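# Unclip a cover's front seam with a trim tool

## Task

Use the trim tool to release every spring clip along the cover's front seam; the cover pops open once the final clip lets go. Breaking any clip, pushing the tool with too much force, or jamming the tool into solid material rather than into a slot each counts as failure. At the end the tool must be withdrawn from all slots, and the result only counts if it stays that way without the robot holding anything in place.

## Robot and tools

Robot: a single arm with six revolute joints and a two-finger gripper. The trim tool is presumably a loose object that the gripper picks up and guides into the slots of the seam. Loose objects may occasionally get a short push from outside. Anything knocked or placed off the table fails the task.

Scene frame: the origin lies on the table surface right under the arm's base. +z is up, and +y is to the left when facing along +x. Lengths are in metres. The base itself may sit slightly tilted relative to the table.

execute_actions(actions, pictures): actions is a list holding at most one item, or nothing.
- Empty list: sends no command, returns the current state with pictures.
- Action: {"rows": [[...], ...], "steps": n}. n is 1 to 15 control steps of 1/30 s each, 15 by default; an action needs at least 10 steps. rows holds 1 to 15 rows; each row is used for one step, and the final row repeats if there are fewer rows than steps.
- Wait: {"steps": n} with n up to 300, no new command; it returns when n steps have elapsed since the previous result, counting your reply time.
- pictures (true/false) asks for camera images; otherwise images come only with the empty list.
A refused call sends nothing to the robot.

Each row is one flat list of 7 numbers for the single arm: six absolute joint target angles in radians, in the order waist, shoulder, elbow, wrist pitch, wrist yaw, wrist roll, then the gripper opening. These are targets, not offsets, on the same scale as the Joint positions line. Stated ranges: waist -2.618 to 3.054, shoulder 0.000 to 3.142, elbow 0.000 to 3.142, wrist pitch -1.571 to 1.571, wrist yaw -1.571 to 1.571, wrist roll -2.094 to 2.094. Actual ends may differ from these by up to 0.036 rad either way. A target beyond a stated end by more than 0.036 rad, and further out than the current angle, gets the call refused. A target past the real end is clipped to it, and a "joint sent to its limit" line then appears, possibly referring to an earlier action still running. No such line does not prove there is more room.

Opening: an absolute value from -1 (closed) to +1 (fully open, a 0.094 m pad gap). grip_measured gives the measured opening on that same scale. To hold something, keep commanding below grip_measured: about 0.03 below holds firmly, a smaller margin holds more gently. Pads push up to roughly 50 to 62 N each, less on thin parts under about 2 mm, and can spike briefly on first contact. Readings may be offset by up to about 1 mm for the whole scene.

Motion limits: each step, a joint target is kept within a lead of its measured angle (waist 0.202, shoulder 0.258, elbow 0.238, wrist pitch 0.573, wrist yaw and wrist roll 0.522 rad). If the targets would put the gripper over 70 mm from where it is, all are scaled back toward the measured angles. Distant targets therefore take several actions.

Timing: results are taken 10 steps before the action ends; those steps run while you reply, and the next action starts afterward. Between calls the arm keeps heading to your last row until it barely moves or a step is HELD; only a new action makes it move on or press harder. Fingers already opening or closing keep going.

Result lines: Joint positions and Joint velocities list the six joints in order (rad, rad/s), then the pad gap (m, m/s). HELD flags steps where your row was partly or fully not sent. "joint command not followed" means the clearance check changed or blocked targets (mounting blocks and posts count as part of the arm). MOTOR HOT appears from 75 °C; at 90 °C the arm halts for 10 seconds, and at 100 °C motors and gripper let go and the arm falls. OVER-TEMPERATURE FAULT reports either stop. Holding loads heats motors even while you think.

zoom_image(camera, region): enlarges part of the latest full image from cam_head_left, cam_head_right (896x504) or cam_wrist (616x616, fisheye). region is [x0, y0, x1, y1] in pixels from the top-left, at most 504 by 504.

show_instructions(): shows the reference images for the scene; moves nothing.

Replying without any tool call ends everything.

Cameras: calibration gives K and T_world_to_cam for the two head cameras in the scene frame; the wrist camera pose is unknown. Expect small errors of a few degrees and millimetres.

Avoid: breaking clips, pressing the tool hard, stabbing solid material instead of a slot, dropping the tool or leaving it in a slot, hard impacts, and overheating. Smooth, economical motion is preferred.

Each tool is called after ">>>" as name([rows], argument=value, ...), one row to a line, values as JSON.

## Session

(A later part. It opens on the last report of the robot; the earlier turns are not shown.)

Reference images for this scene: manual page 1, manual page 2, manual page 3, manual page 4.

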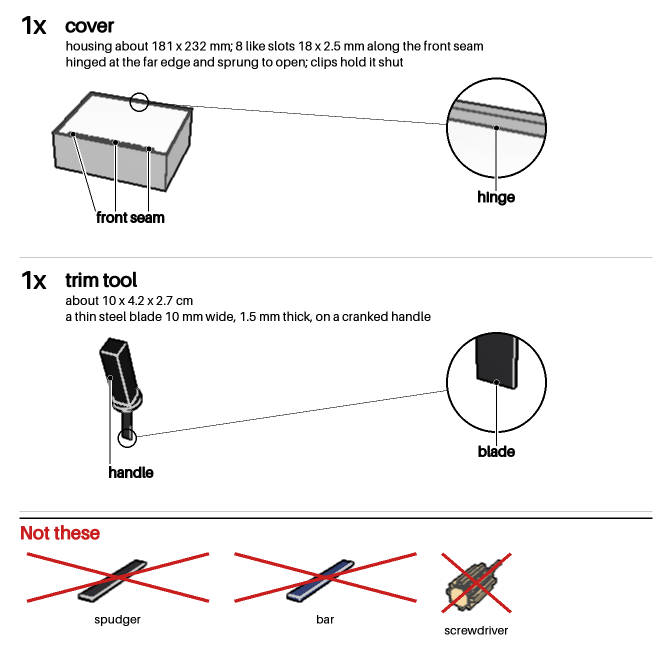

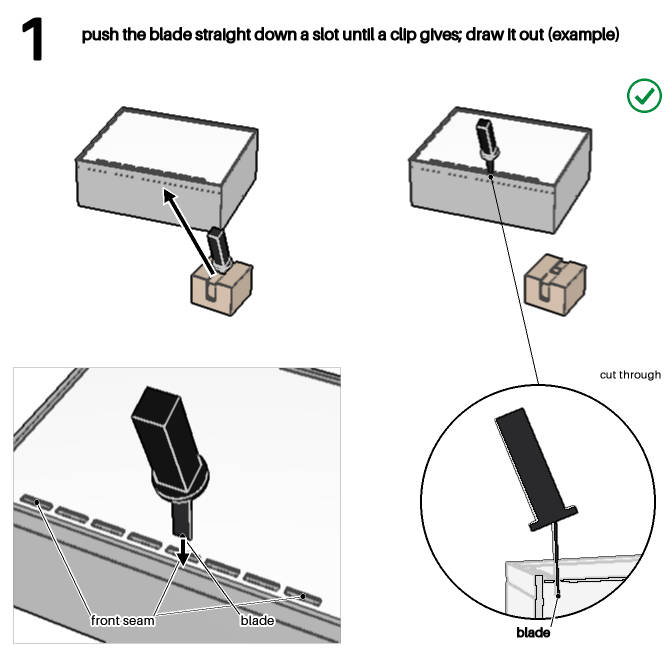

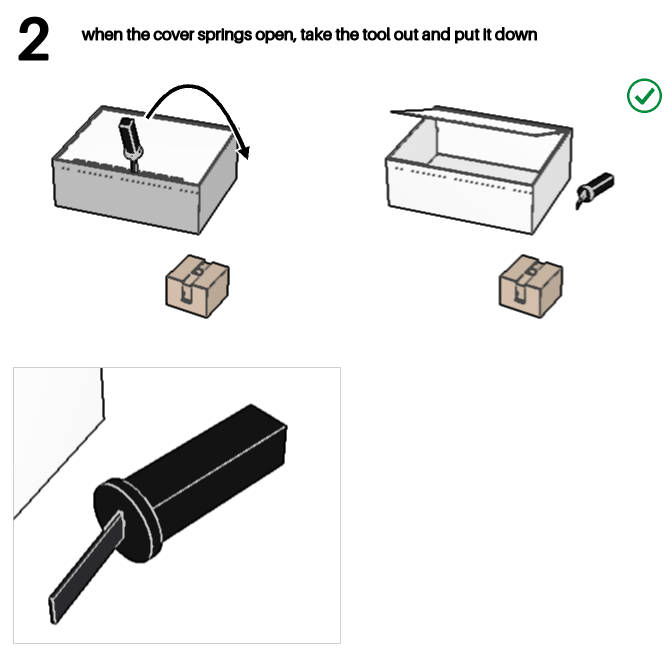

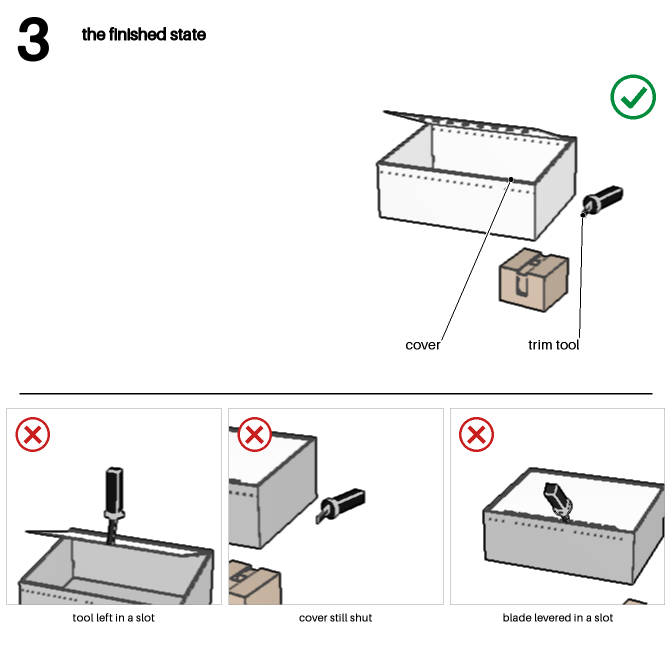

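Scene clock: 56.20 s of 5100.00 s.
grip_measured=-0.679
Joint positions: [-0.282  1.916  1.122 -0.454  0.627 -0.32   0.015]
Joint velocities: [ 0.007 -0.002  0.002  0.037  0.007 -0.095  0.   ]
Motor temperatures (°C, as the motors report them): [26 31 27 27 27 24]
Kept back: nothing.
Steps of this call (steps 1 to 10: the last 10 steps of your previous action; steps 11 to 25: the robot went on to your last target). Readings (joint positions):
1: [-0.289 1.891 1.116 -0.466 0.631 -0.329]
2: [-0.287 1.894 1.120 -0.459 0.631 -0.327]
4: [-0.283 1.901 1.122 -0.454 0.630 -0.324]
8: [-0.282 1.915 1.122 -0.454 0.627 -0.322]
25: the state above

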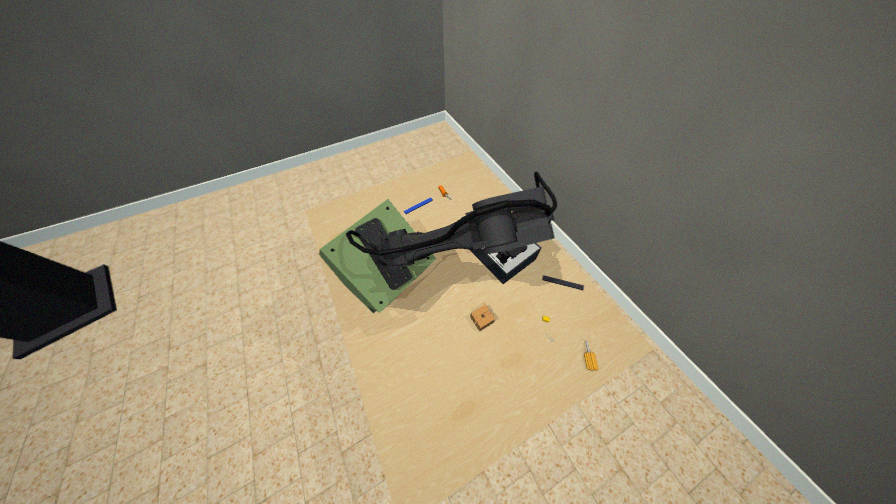

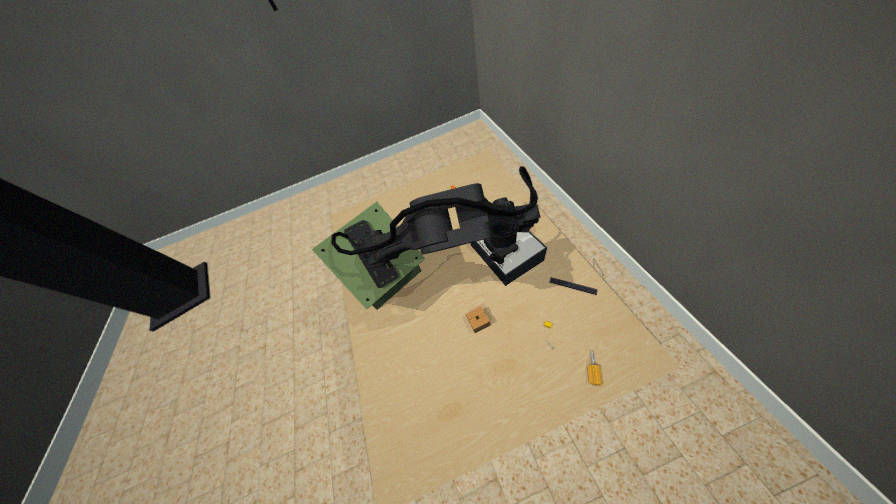

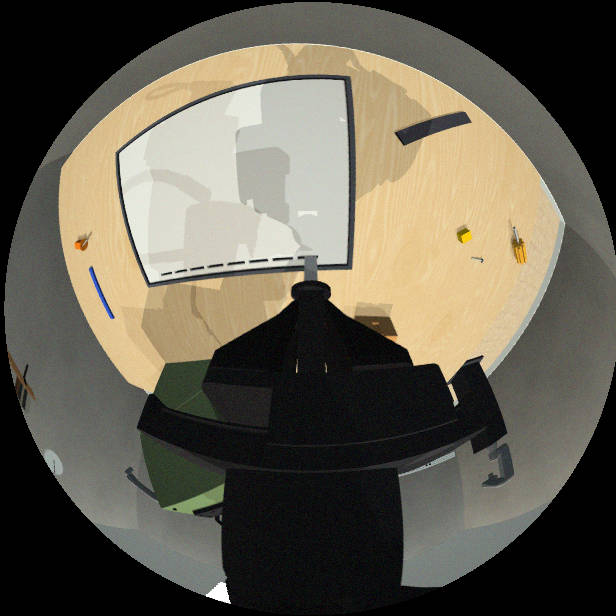

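>>> execute_actions([
  {"rows": [[-0.295,1.92,1.07,-0.445,0.615,-0.35,-0.72],[-0.3,1.93,1.065,-0.435,0.612,-0.37,-0.72],[-0.303,1.938,1.07,-0.42,0.61,-0.383,-0.72],[-0.303,1.94,1.078,-0.41,0.61,-0.383,-0.72],[-0.303,1.94,1.082,-0.407,0.61,-0.383,-0.72]], "steps": 14},
])

>>> execute_actions([
  {"steps": 25},
], pictures=true)

>>> zoom_image(camera="cam_wrist", region=[281, 237, 341, 277])

Scene clock: 58.70 s of 5100.00 s.
grip_measured=-0.679
Joint positions: [-0.293  1.919  1.099 -0.444  0.625 -0.346  0.015]
Joint velocities: [-0.129  0.085 -0.115 -0.007 -0.037 -0.242 -0.001]
Motor temperatures (°C, as the motors report them): [26 31 27 27 27 24]
Steps of this call (steps 1 to 15: the robot went on to your last target; steps 16 to 71: nothing new was sent; steps 72 to 75: the first 4 steps of this action). Readings (joint positions):
72: [-0.283 1.916 1.118 -0.451 0.627 -0.323]
73: [-0.286 1.916 1.111 -0.447 0.627 -0.330]
75: the state above

Scene clock: 59.53 s of 5100.00 s.
grip_measured=-0.679
Joint positions: [-0.299  1.925  1.097 -0.437  0.621 -0.373  0.015]
Joint velocities: [-0.017 -0.007 -0.002  0.066  0.037 -0.037  0.   ]
Motor temperatures (°C, as the motors report them): [26 31 27 27 27 24]
Kept back: nothing.
Steps of this call (steps 1 to 10: the last 10 steps of your previous action; steps 11 to 25: the robot went on to your last target). Readings (joint positions):
1: [-0.297 1.923 1.097 -0.442 0.624 -0.351]
2: [-0.299 1.925 1.097 -0.438 0.622 -0.356]
4: [-0.299 1.925 1.097 -0.437 0.621 -0.363]
8: [-0.299 1.925 1.097 -0.437 0.621 -0.369]
25: the state above

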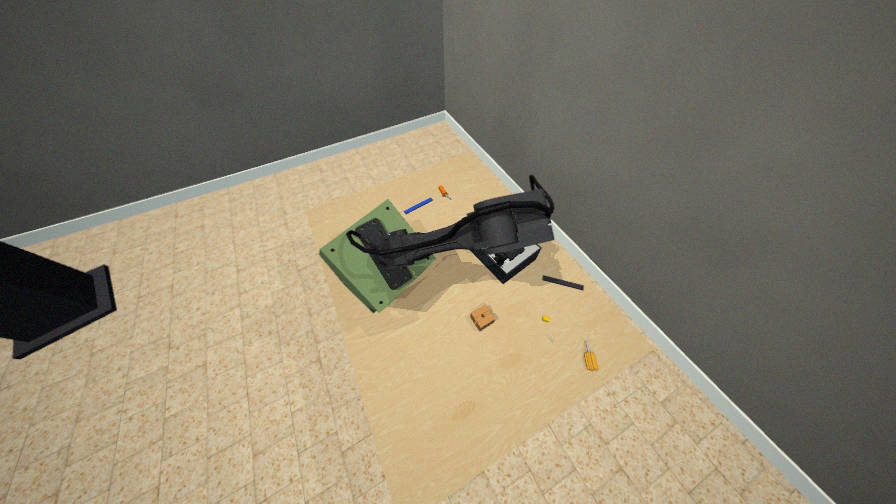

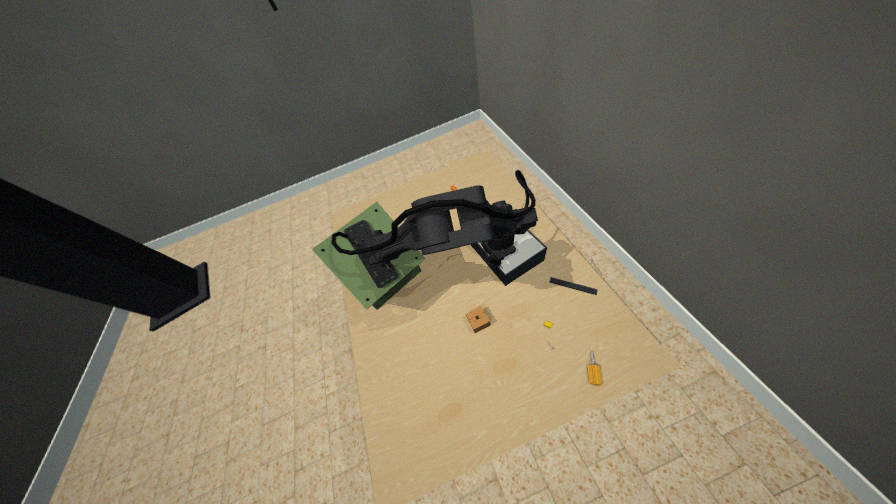

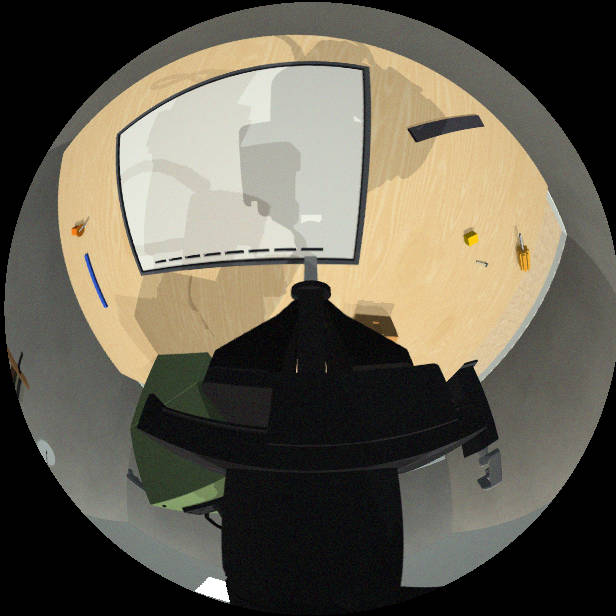

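Region (281, 237, 341, 277) of cam_wrist's 616x616 image, scaled by 8.400, with more detail than that image has.

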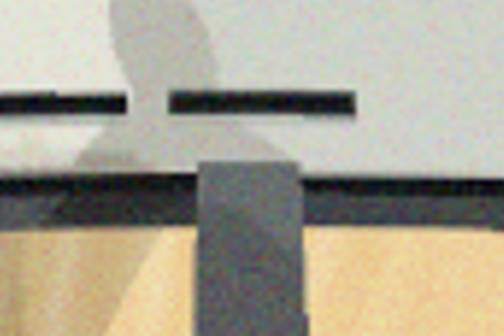

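>>> execute_actions([
  {"rows": [[-0.299,1.9,1.097,-0.437,0.621,-0.373,-0.72],[-0.299,1.9,1.097,-0.437,0.621,-0.373,-0.72],[-0.299,1.9,1.097,-0.437,0.621,-0.373,-0.72],[-0.299,1.902,1.097,-0.437,0.621,-0.373,-0.72],[-0.299,1.904,1.145,-0.45,0.621,-0.373,-0.72],[-0.299,1.906,1.15,-0.455,0.621,-0.373,-0.72],[-0.299,1.908,1.148,-0.455,0.621,-0.373,-0.72],[-0.299,1.91,1.144,-0.455,0.621,-0.373,-0.72],[-0.299,1.91,1.141,-0.455,0.621,-0.373,-0.72]], "steps": 14},
])

>>> execute_actions([
  {"steps": 20},
], pictures=true)

>>> zoom_image(camera="cam_wrist", region=[281, 237, 341, 277])

Scene clock: 61.33 s of 5100.00 s.
grip_measured=-0.679
Joint positions: [-0.299  1.92   1.097 -0.437  0.621 -0.373  0.015]
Joint velocities: [ 0.012 -0.017  0.002  0.022  0.007 -0.037 -0.   ]
Motor temperatures (°C, as the motors report them): [26 30 27 27 27 24]
Steps of this call (steps 1 to 15: the robot went on to your last target; steps 16 to 50: nothing new was sent; steps 51 to 54: the first 4 steps of this action). Readings (joint positions):
51: [-0.299 1.924 1.097 -0.437 0.621 -0.373]
52: [-0.299 1.923 1.097 -0.437 0.621 -0.373]
54: the state above

Scene clock: 62.00 s of 5100.00 s.
grip_measured=-0.679
Joint positions: [-0.299  1.92   1.119 -0.442  0.621 -0.373  0.015]
Joint velocities: [-0.012 -0.007 -0.002  0.037 -0.066  0.022 -0.   ]
Motor temperatures (°C, as the motors report them): [26 31 27 27 27 24]
Kept back: nothing.
Steps of this call (steps 1 to 10: the last 10 steps of your previous action; steps 11 to 20: the robot went on to your last target). Readings (joint positions):
1: [-0.299 1.920 1.100 -0.439 0.621 -0.373]
2: [-0.299 1.920 1.105 -0.441 0.621 -0.373]
4: [-0.299 1.920 1.116 -0.442 0.621 -0.373]
8: [-0.299 1.920 1.119 -0.442 0.621 -0.373]
20: the state above

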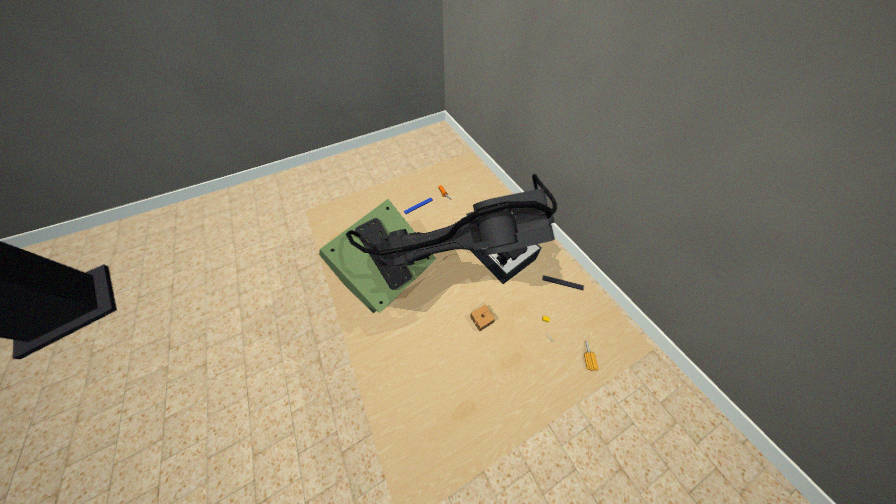

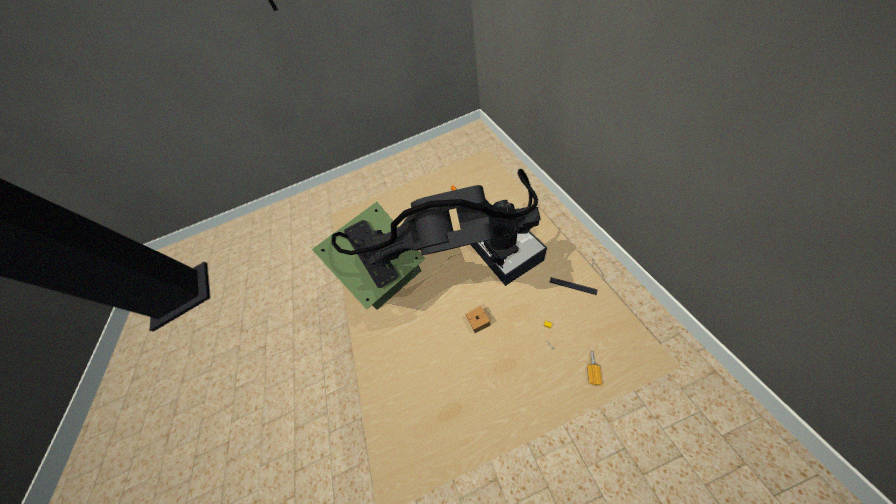

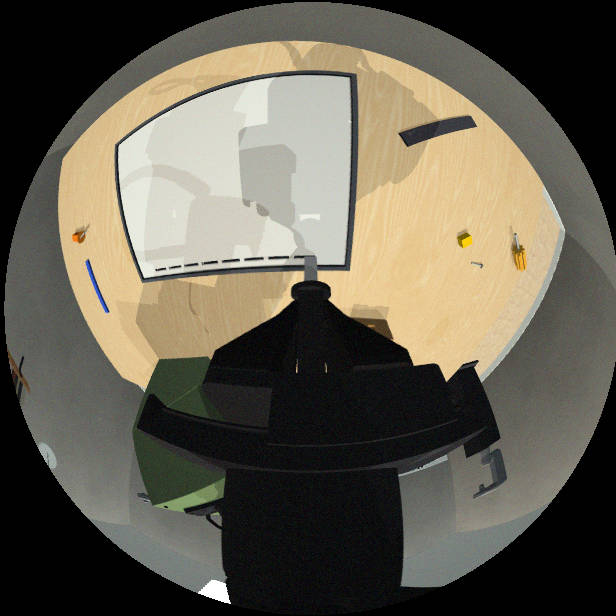

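Region (281, 237, 341, 277) of cam_wrist's 616x616 image, scaled by 8.400, with more detail than that image has.

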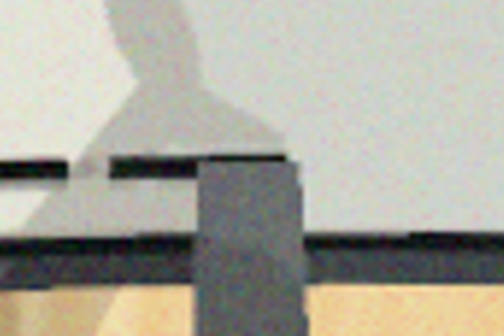

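>>> execute_actions([
  {"rows": [[-0.272,1.92,1.119,-0.468,0.621,-0.355,-0.72],[-0.272,1.93,1.119,-0.468,0.621,-0.352,-0.72],[-0.274,1.944,1.119,-0.467,0.621,-0.352,-0.72],[-0.275,1.945,1.119,-0.466,0.621,-0.352,-0.72],[-0.275,1.943,1.119,-0.466,0.621,-0.352,-0.72]], "steps": 12},
])

>>> execute_actions([
  {"steps": 20},
], pictures=true)

>>> zoom_image(camera="cam_wrist", region=[281, 237, 341, 277])

Scene clock: 64.20 s of 5100.00 s.
grip_measured=-0.679
Joint positions: [-0.297  1.92   1.119 -0.444  0.621 -0.369  0.015]
Joint velocities: [ 0.042  0.002 -0.007 -0.11   0.066  0.066 -0.001]
Motor temperatures (°C, as the motors report them): [26 31 27 27 27 24]
Steps of this call (steps 1 to 15: the robot went on to your last target; steps 16 to 64: nothing new was sent; steps 65 to 66: the first 2 steps of this action). Readings (joint positions):
65: [-0.298 1.920 1.119 -0.443 0.621 -0.372]
66: the state above

Scene clock: 64.87 s of 5100.00 s.
grip_measured=-0.679
Joint positions: [-0.294  1.928  1.119 -0.448  0.621 -0.361  0.015]
Joint velocities: [-0.002 -0.007  0.007  0.007 -0.051 -0.007 -0.   ]
Motor temperatures (°C, as the motors report them): [26 31 27 27 27 24]
Kept back: nothing.
Steps of this call (steps 1 to 10: the last 10 steps of your previous action; steps 11 to 15: the robot went on to your last target; steps 16 to 20: nothing new was sent). Readings (joint positions):
1: [-0.296 1.920 1.119 -0.445 0.621 -0.368]
2: [-0.295 1.921 1.119 -0.446 0.621 -0.366]
4: [-0.294 1.924 1.119 -0.446 0.621 -0.364]
8: [-0.294 1.928 1.119 -0.448 0.621 -0.363]
20: the state above
The arm was judged still, so your last target was given up. Only a new action makes it travel on or press farther. Fingers that are still opening or closing keep moving.

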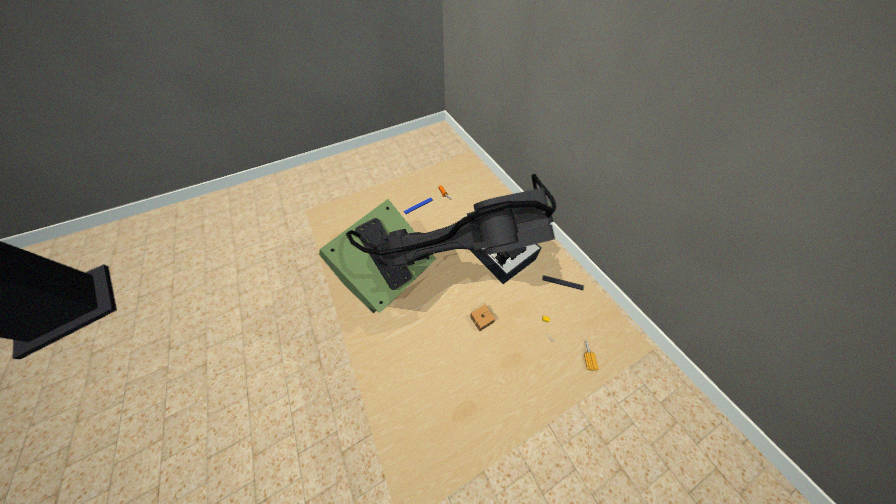

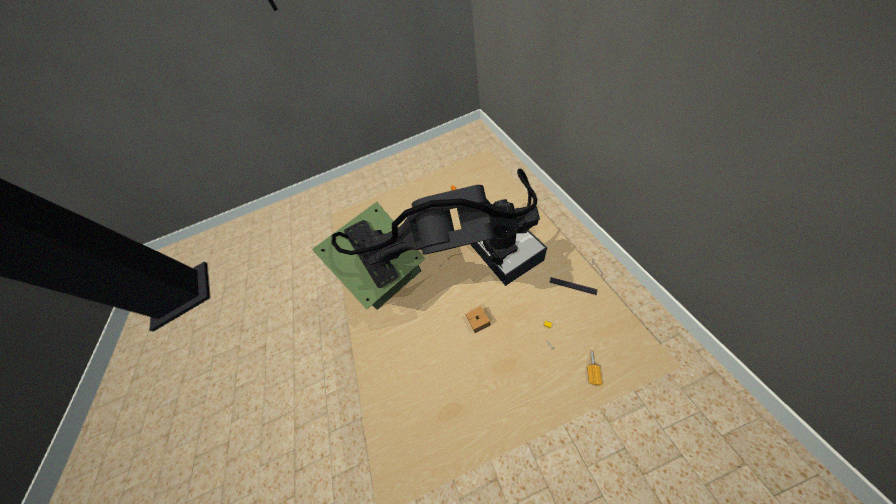

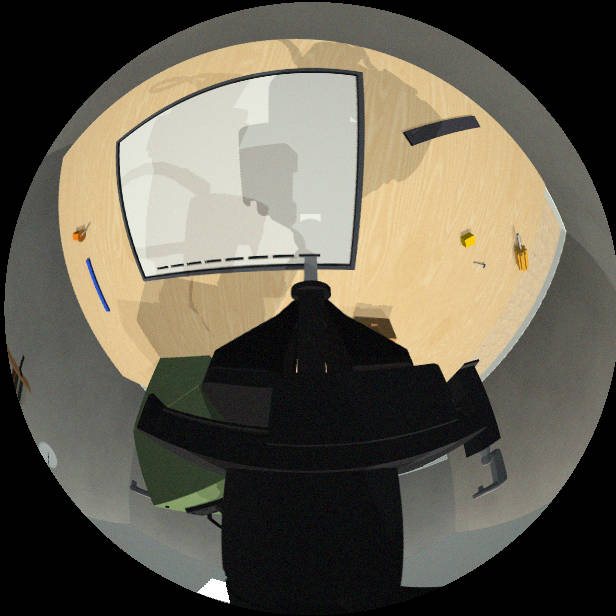

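Region (281, 237, 341, 277) of cam_wrist's 616x616 image, scaled by 8.400, with more detail than that image has.

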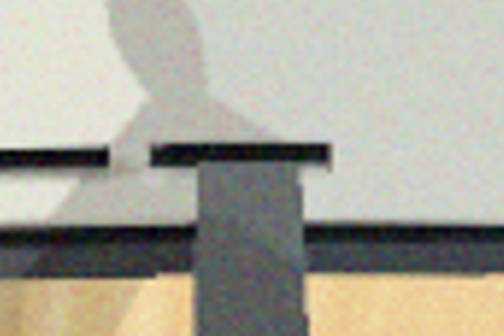

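>>> execute_actions(actions=[])

>>> zoom_image(camera="cam_wrist", region=[281, 237, 341, 277])

Scene clock: 66.77 s of 5100.00 s.
grip_measured=-0.679
Joint positions: [-0.294  1.928  1.119 -0.448  0.621 -0.361  0.015]
Joint velocities: [ 0.002  0.007 -0.012 -0.007 -0.037 -0.051 -0.   ]
Motor temperatures (°C, as the motors report them): [26 31 27 27 27 24]
Kept back: nothing.
Steps of this call (steps 1 to 57: nothing new was sent). Readings (joint positions):
1: [-0.294 1.928 1.119 -0.448 0.621 -0.361]
2: [-0.294 1.928 1.119 -0.448 0.621 -0.361]
4: [-0.294 1.928 1.119 -0.448 0.621 -0.361]
8: [-0.294 1.928 1.119 -0.448 0.621 -0.361]
57: the state above

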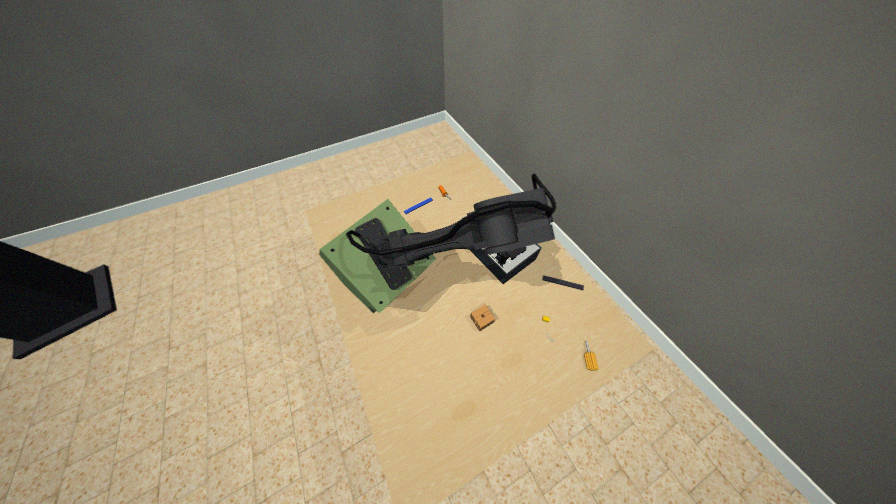

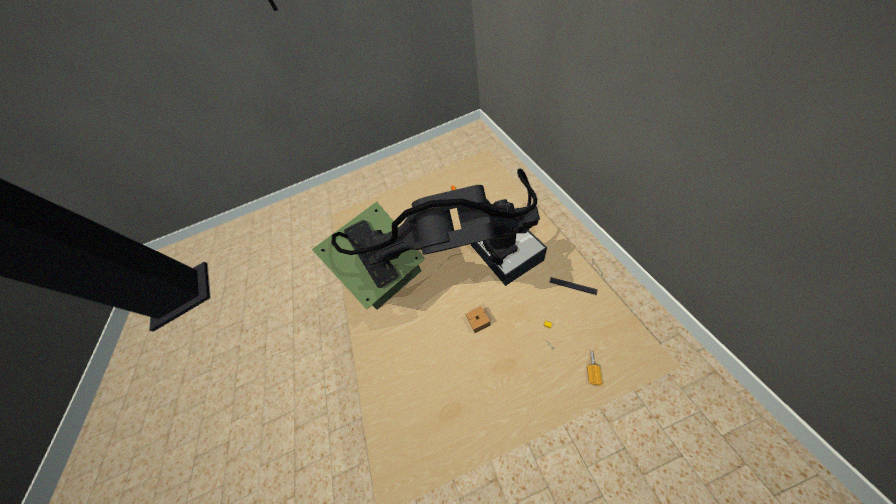

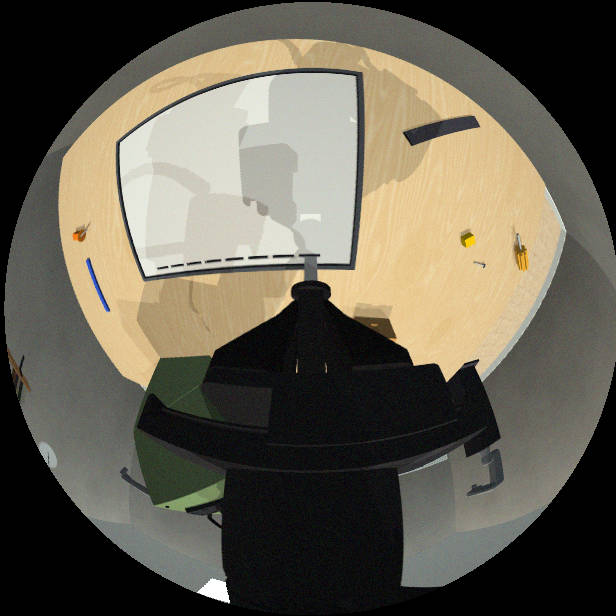

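Region (281, 237, 341, 277) of cam_wrist's 616x616 image, scaled by 8.400, with more detail than that image has.

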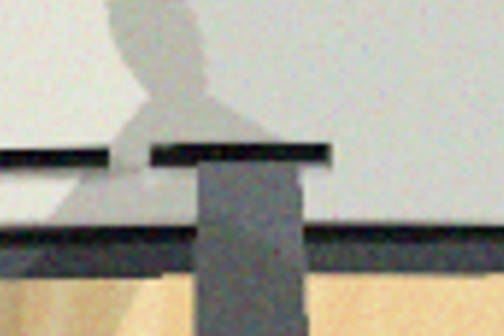

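>>> show_instructions()

Reference images for this scene: manual page 1, manual page 2, manual page 3, manual page 4.

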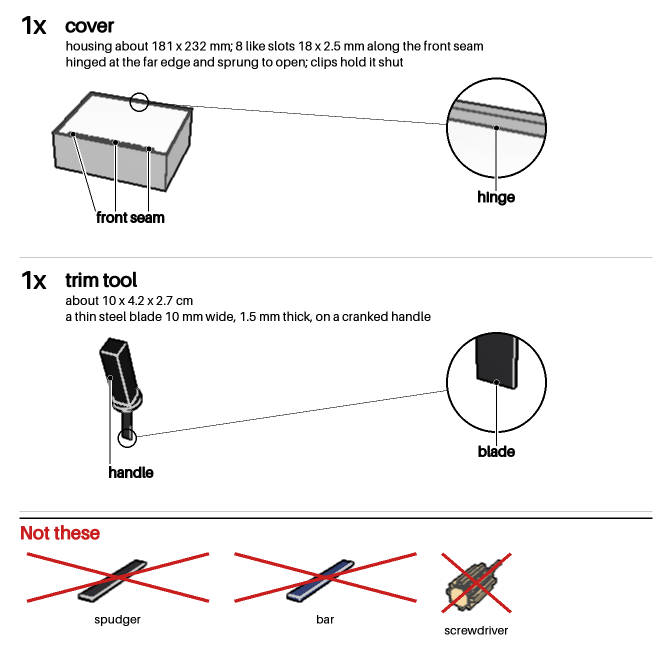

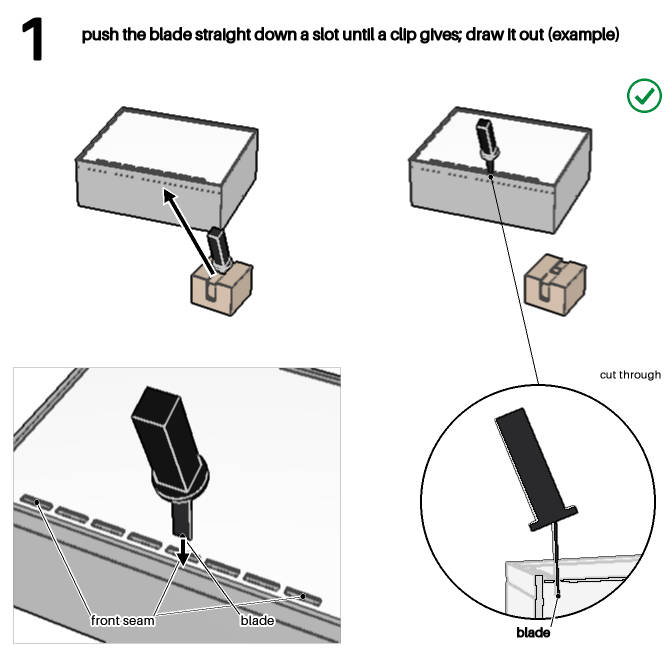

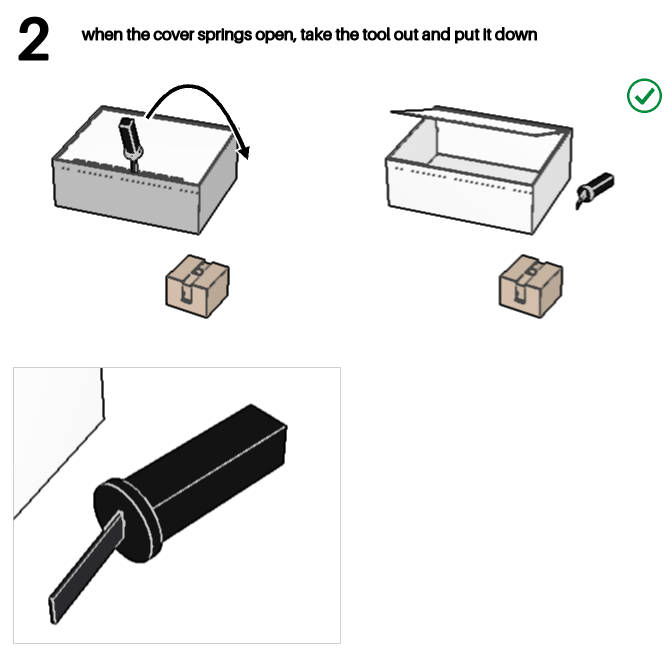

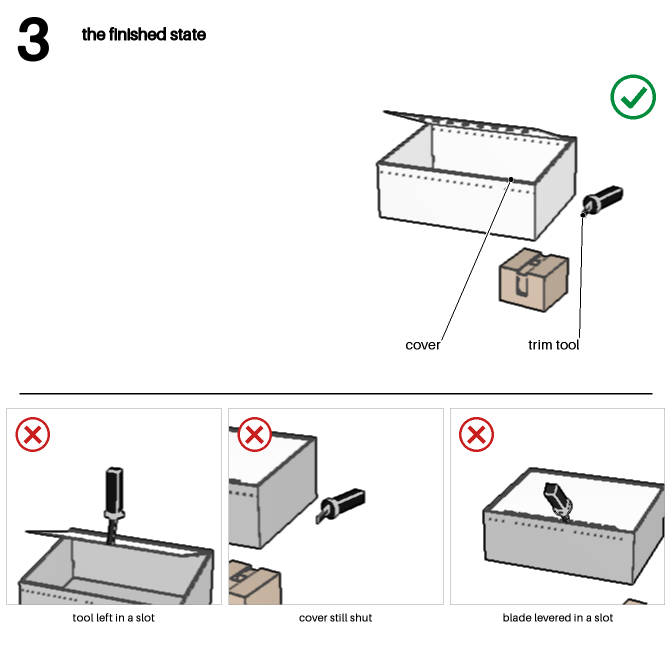

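>>> zoom_image(camera="cam_head_left", region=[440, 220, 560, 300])

>>> zoom_image(camera="cam_head_right", region=[440, 210, 560, 300])

Region (440, 220, 560, 300) of cam_head_left's 896x504 image, scaled by 4.200, with more detail than that image has.

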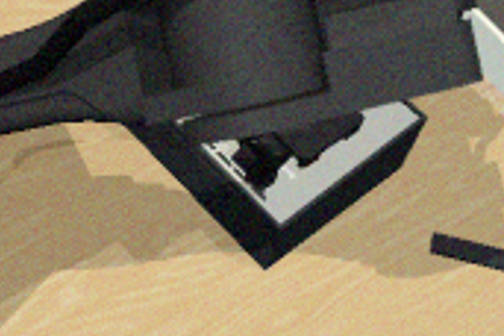

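Region (440, 210, 560, 300) of cam_head_right's 896x504 image, scaled by 4.200, with more detail than that image has; it fills the top 378 rows of this view, and the rest is white.

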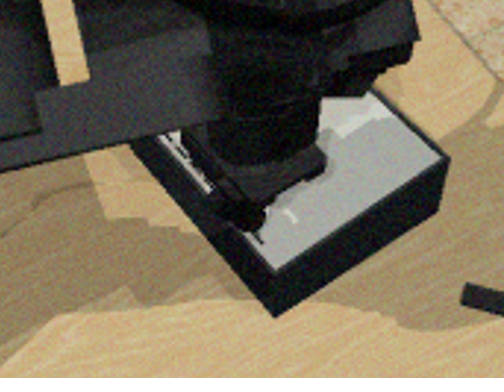

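>>> execute_actions([
  {"rows":[[-0.304,1.935,1.119,-0.432,0.621,-0.361,-0.72],[-0.308,1.940,1.119,-0.428,0.621,-0.361,-0.72],[-0.310,1.945,1.119,-0.426,0.621,-0.361,-0.72],[-0.311,1.948,1.119,-0.425,0.621,-0.361,-0.72],[-0.311,1.950,1.119,-0.424,0.621,-0.361,-0.72],[-0.310,1.951,1.119,-0.424,0.621,-0.361,-0.72],[-0.308,1.951,1.119,-0.424,0.621,-0.361,-0.72]],"steps":12},
])

>>> execute_actions(actions=[])

>>> zoom_image(camera="cam_wrist", region=[281, 237, 341, 277])

Scene clock: 68.73 s of 5100.00 s.
grip_measured=-0.679
Joint positions: [-0.296  1.928  1.119 -0.448  0.621 -0.361  0.015]
Joint velocities: [-0.076  0.022  0.002 -0.007 -0.081  0.022  0.   ]
Motor temperatures (°C, as the motors report them): [26 31 27 27 27 24]
Steps of this call (steps 1 to 57: nothing new was sent; steps 58 to 59: the first 2 steps of this action). Readings (joint positions):
58: [-0.294 1.928 1.119 -0.448 0.621 -0.361]
59: the state above

Scene clock: 69.07 s of 5100.00 s.
grip_measured=-0.679
Joint positions: [-0.308  1.928  1.119 -0.444  0.621 -0.361  0.015]
Joint velocities: [-0.007  0.007 -0.002  0.022 -0.007  0.007  0.   ]
Motor temperatures (°C, as the motors report them): [26 31 27 27 27 24]
Kept back: nothing.
Steps of this call (steps 1 to 10: the last 10 steps of your previous action). Readings (joint positions):
1: [-0.298 1.928 1.119 -0.447 0.621 -0.361]
2: [-0.302 1.928 1.119 -0.446 0.621 -0.361]
4: [-0.308 1.928 1.119 -0.444 0.621 -0.361]
8: [-0.308 1.928 1.119 -0.444 0.621 -0.361]
10: the state above

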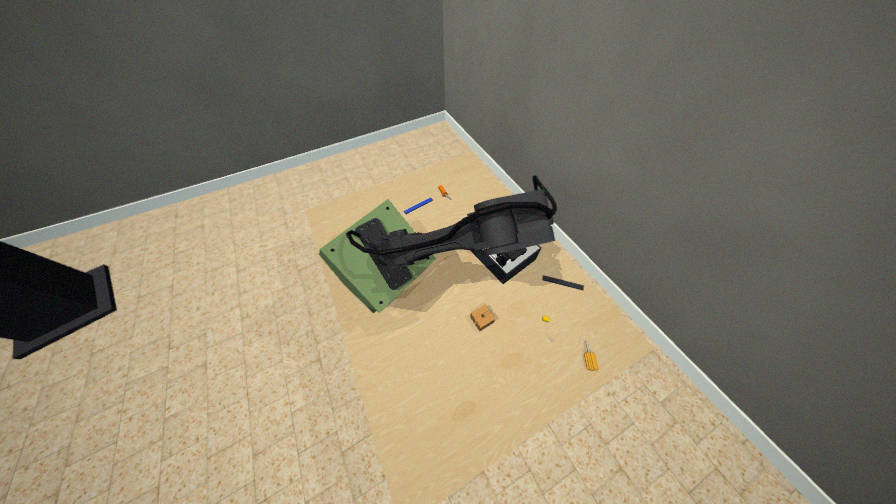

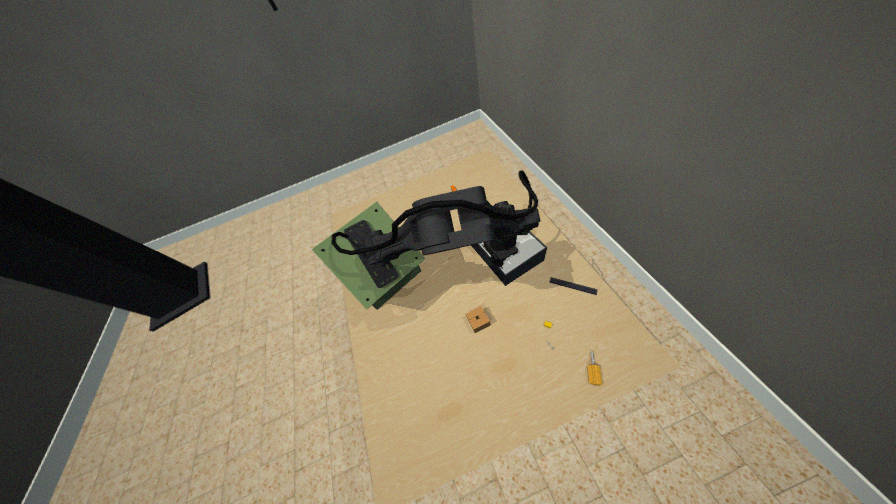

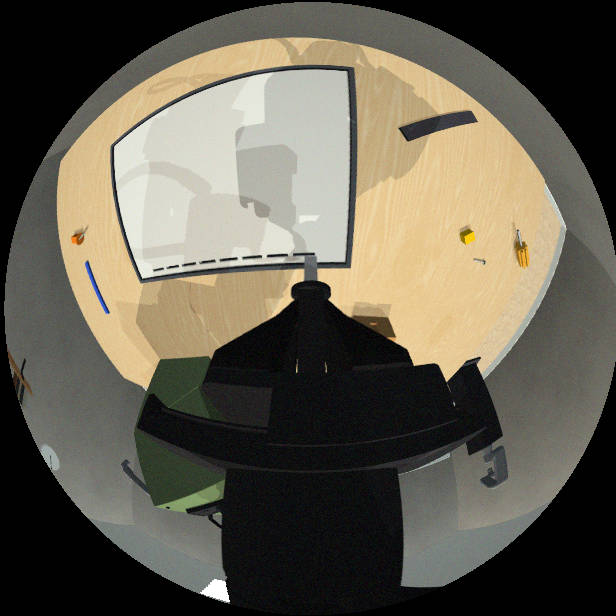

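Region (281, 237, 341, 277) of cam_wrist's 616x616 image, scaled by 8.400, with more detail than that image has.

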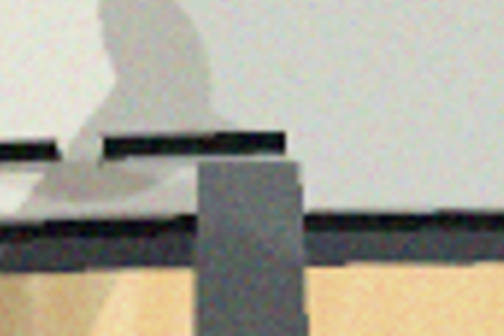

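>>> execute_actions([
  {"rows":[[-0.295,1.928,1.119,-0.444,0.621,-0.361,-0.72],[-0.288,1.928,1.119,-0.444,0.621,-0.361,-0.72],[-0.283,1.928,1.119,-0.444,0.621,-0.361,-0.72]],"steps":10},
])

>>> execute_actions(actions=[])

>>> zoom_image(camera="cam_wrist", region=[281, 237, 341, 277])

Scene clock: 69.97 s of 5100.00 s.
grip_measured=-0.679
Joint positions: [-0.308  1.928  1.119 -0.444  0.621 -0.361  0.015]
Joint velocities: [-0.002 -0.002  0.007 -0.125  0.022  0.022 -0.001]
Motor temperatures (°C, as the motors report them): [26 31 27 27 27 24]
Kept back: the last 10 steps of this action.
Steps of this call (steps 1 to 27: the robot went on to your last target). Readings (joint positions):
1: [-0.308 1.928 1.119 -0.444 0.621 -0.361]
2: [-0.308 1.928 1.119 -0.444 0.621 -0.361]
4: [-0.308 1.928 1.119 -0.444 0.621 -0.361]
8: [-0.308 1.928 1.119 -0.444 0.621 -0.361]
27: the state above

Scene clock: 70.30 s of 5100.00 s.
grip_measured=-0.679
Joint positions: [-0.303  1.928  1.119 -0.444  0.621 -0.361  0.015]
Joint velocities: [ 0.012  0.002  0.007 -0.051 -0.037  0.095  0.001]
Motor temperatures (°C, as the motors report them): [26 31 27 27 27 24]
Kept back: nothing.
Steps of this call (steps 1 to 10: the last 10 steps of your previous action). Readings (joint positions):
1: [-0.308 1.928 1.119 -0.444 0.621 -0.361]
2: [-0.308 1.928 1.119 -0.444 0.621 -0.361]
4: [-0.306 1.928 1.119 -0.444 0.621 -0.361]
8: [-0.303 1.928 1.119 -0.444 0.621 -0.361]
10: the state above

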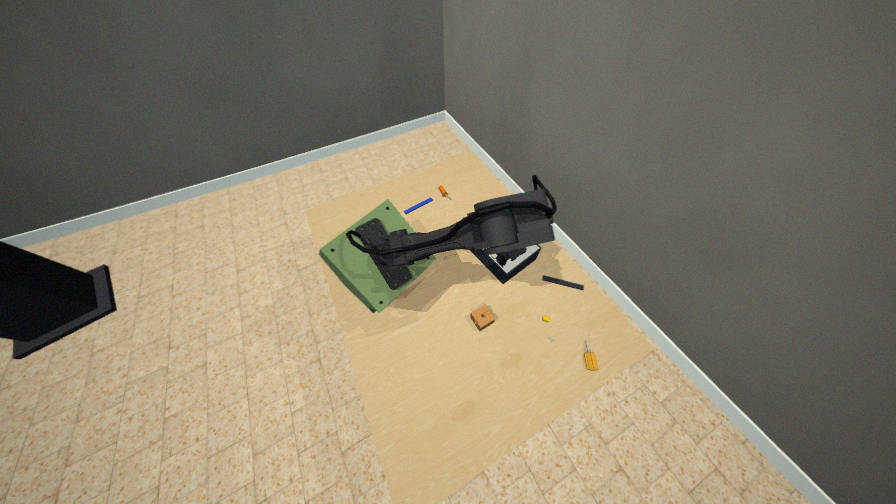

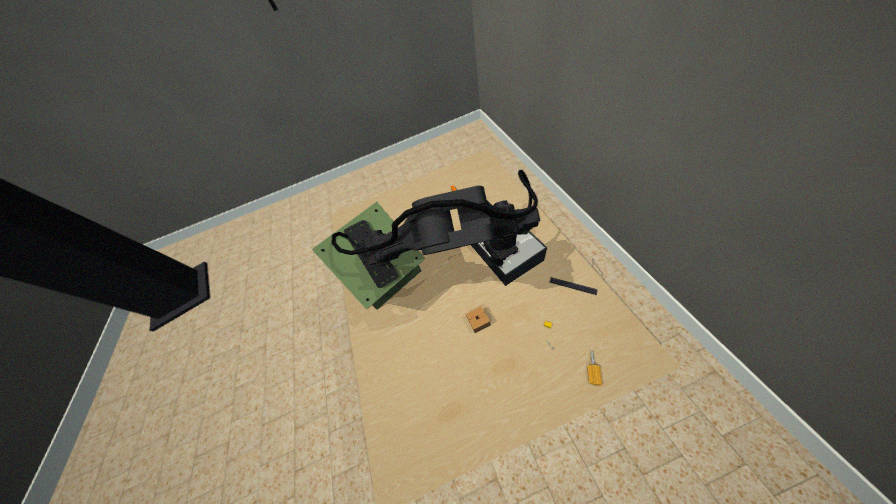

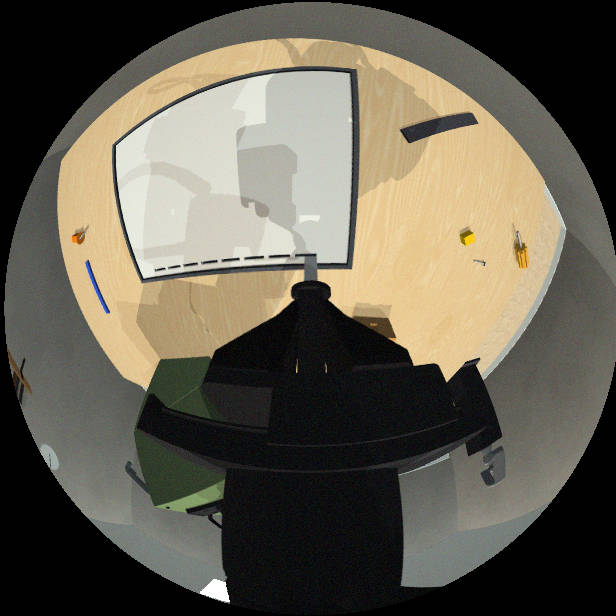

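Region (281, 237, 341, 277) of cam_wrist's 616x616 image, scaled by 8.400, with more detail than that image has.

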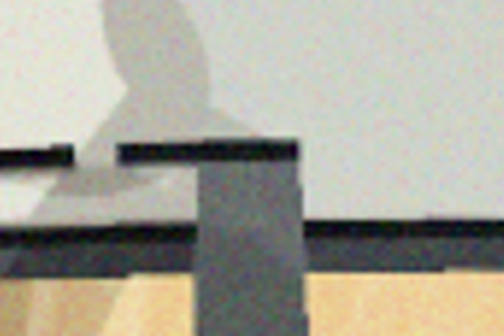

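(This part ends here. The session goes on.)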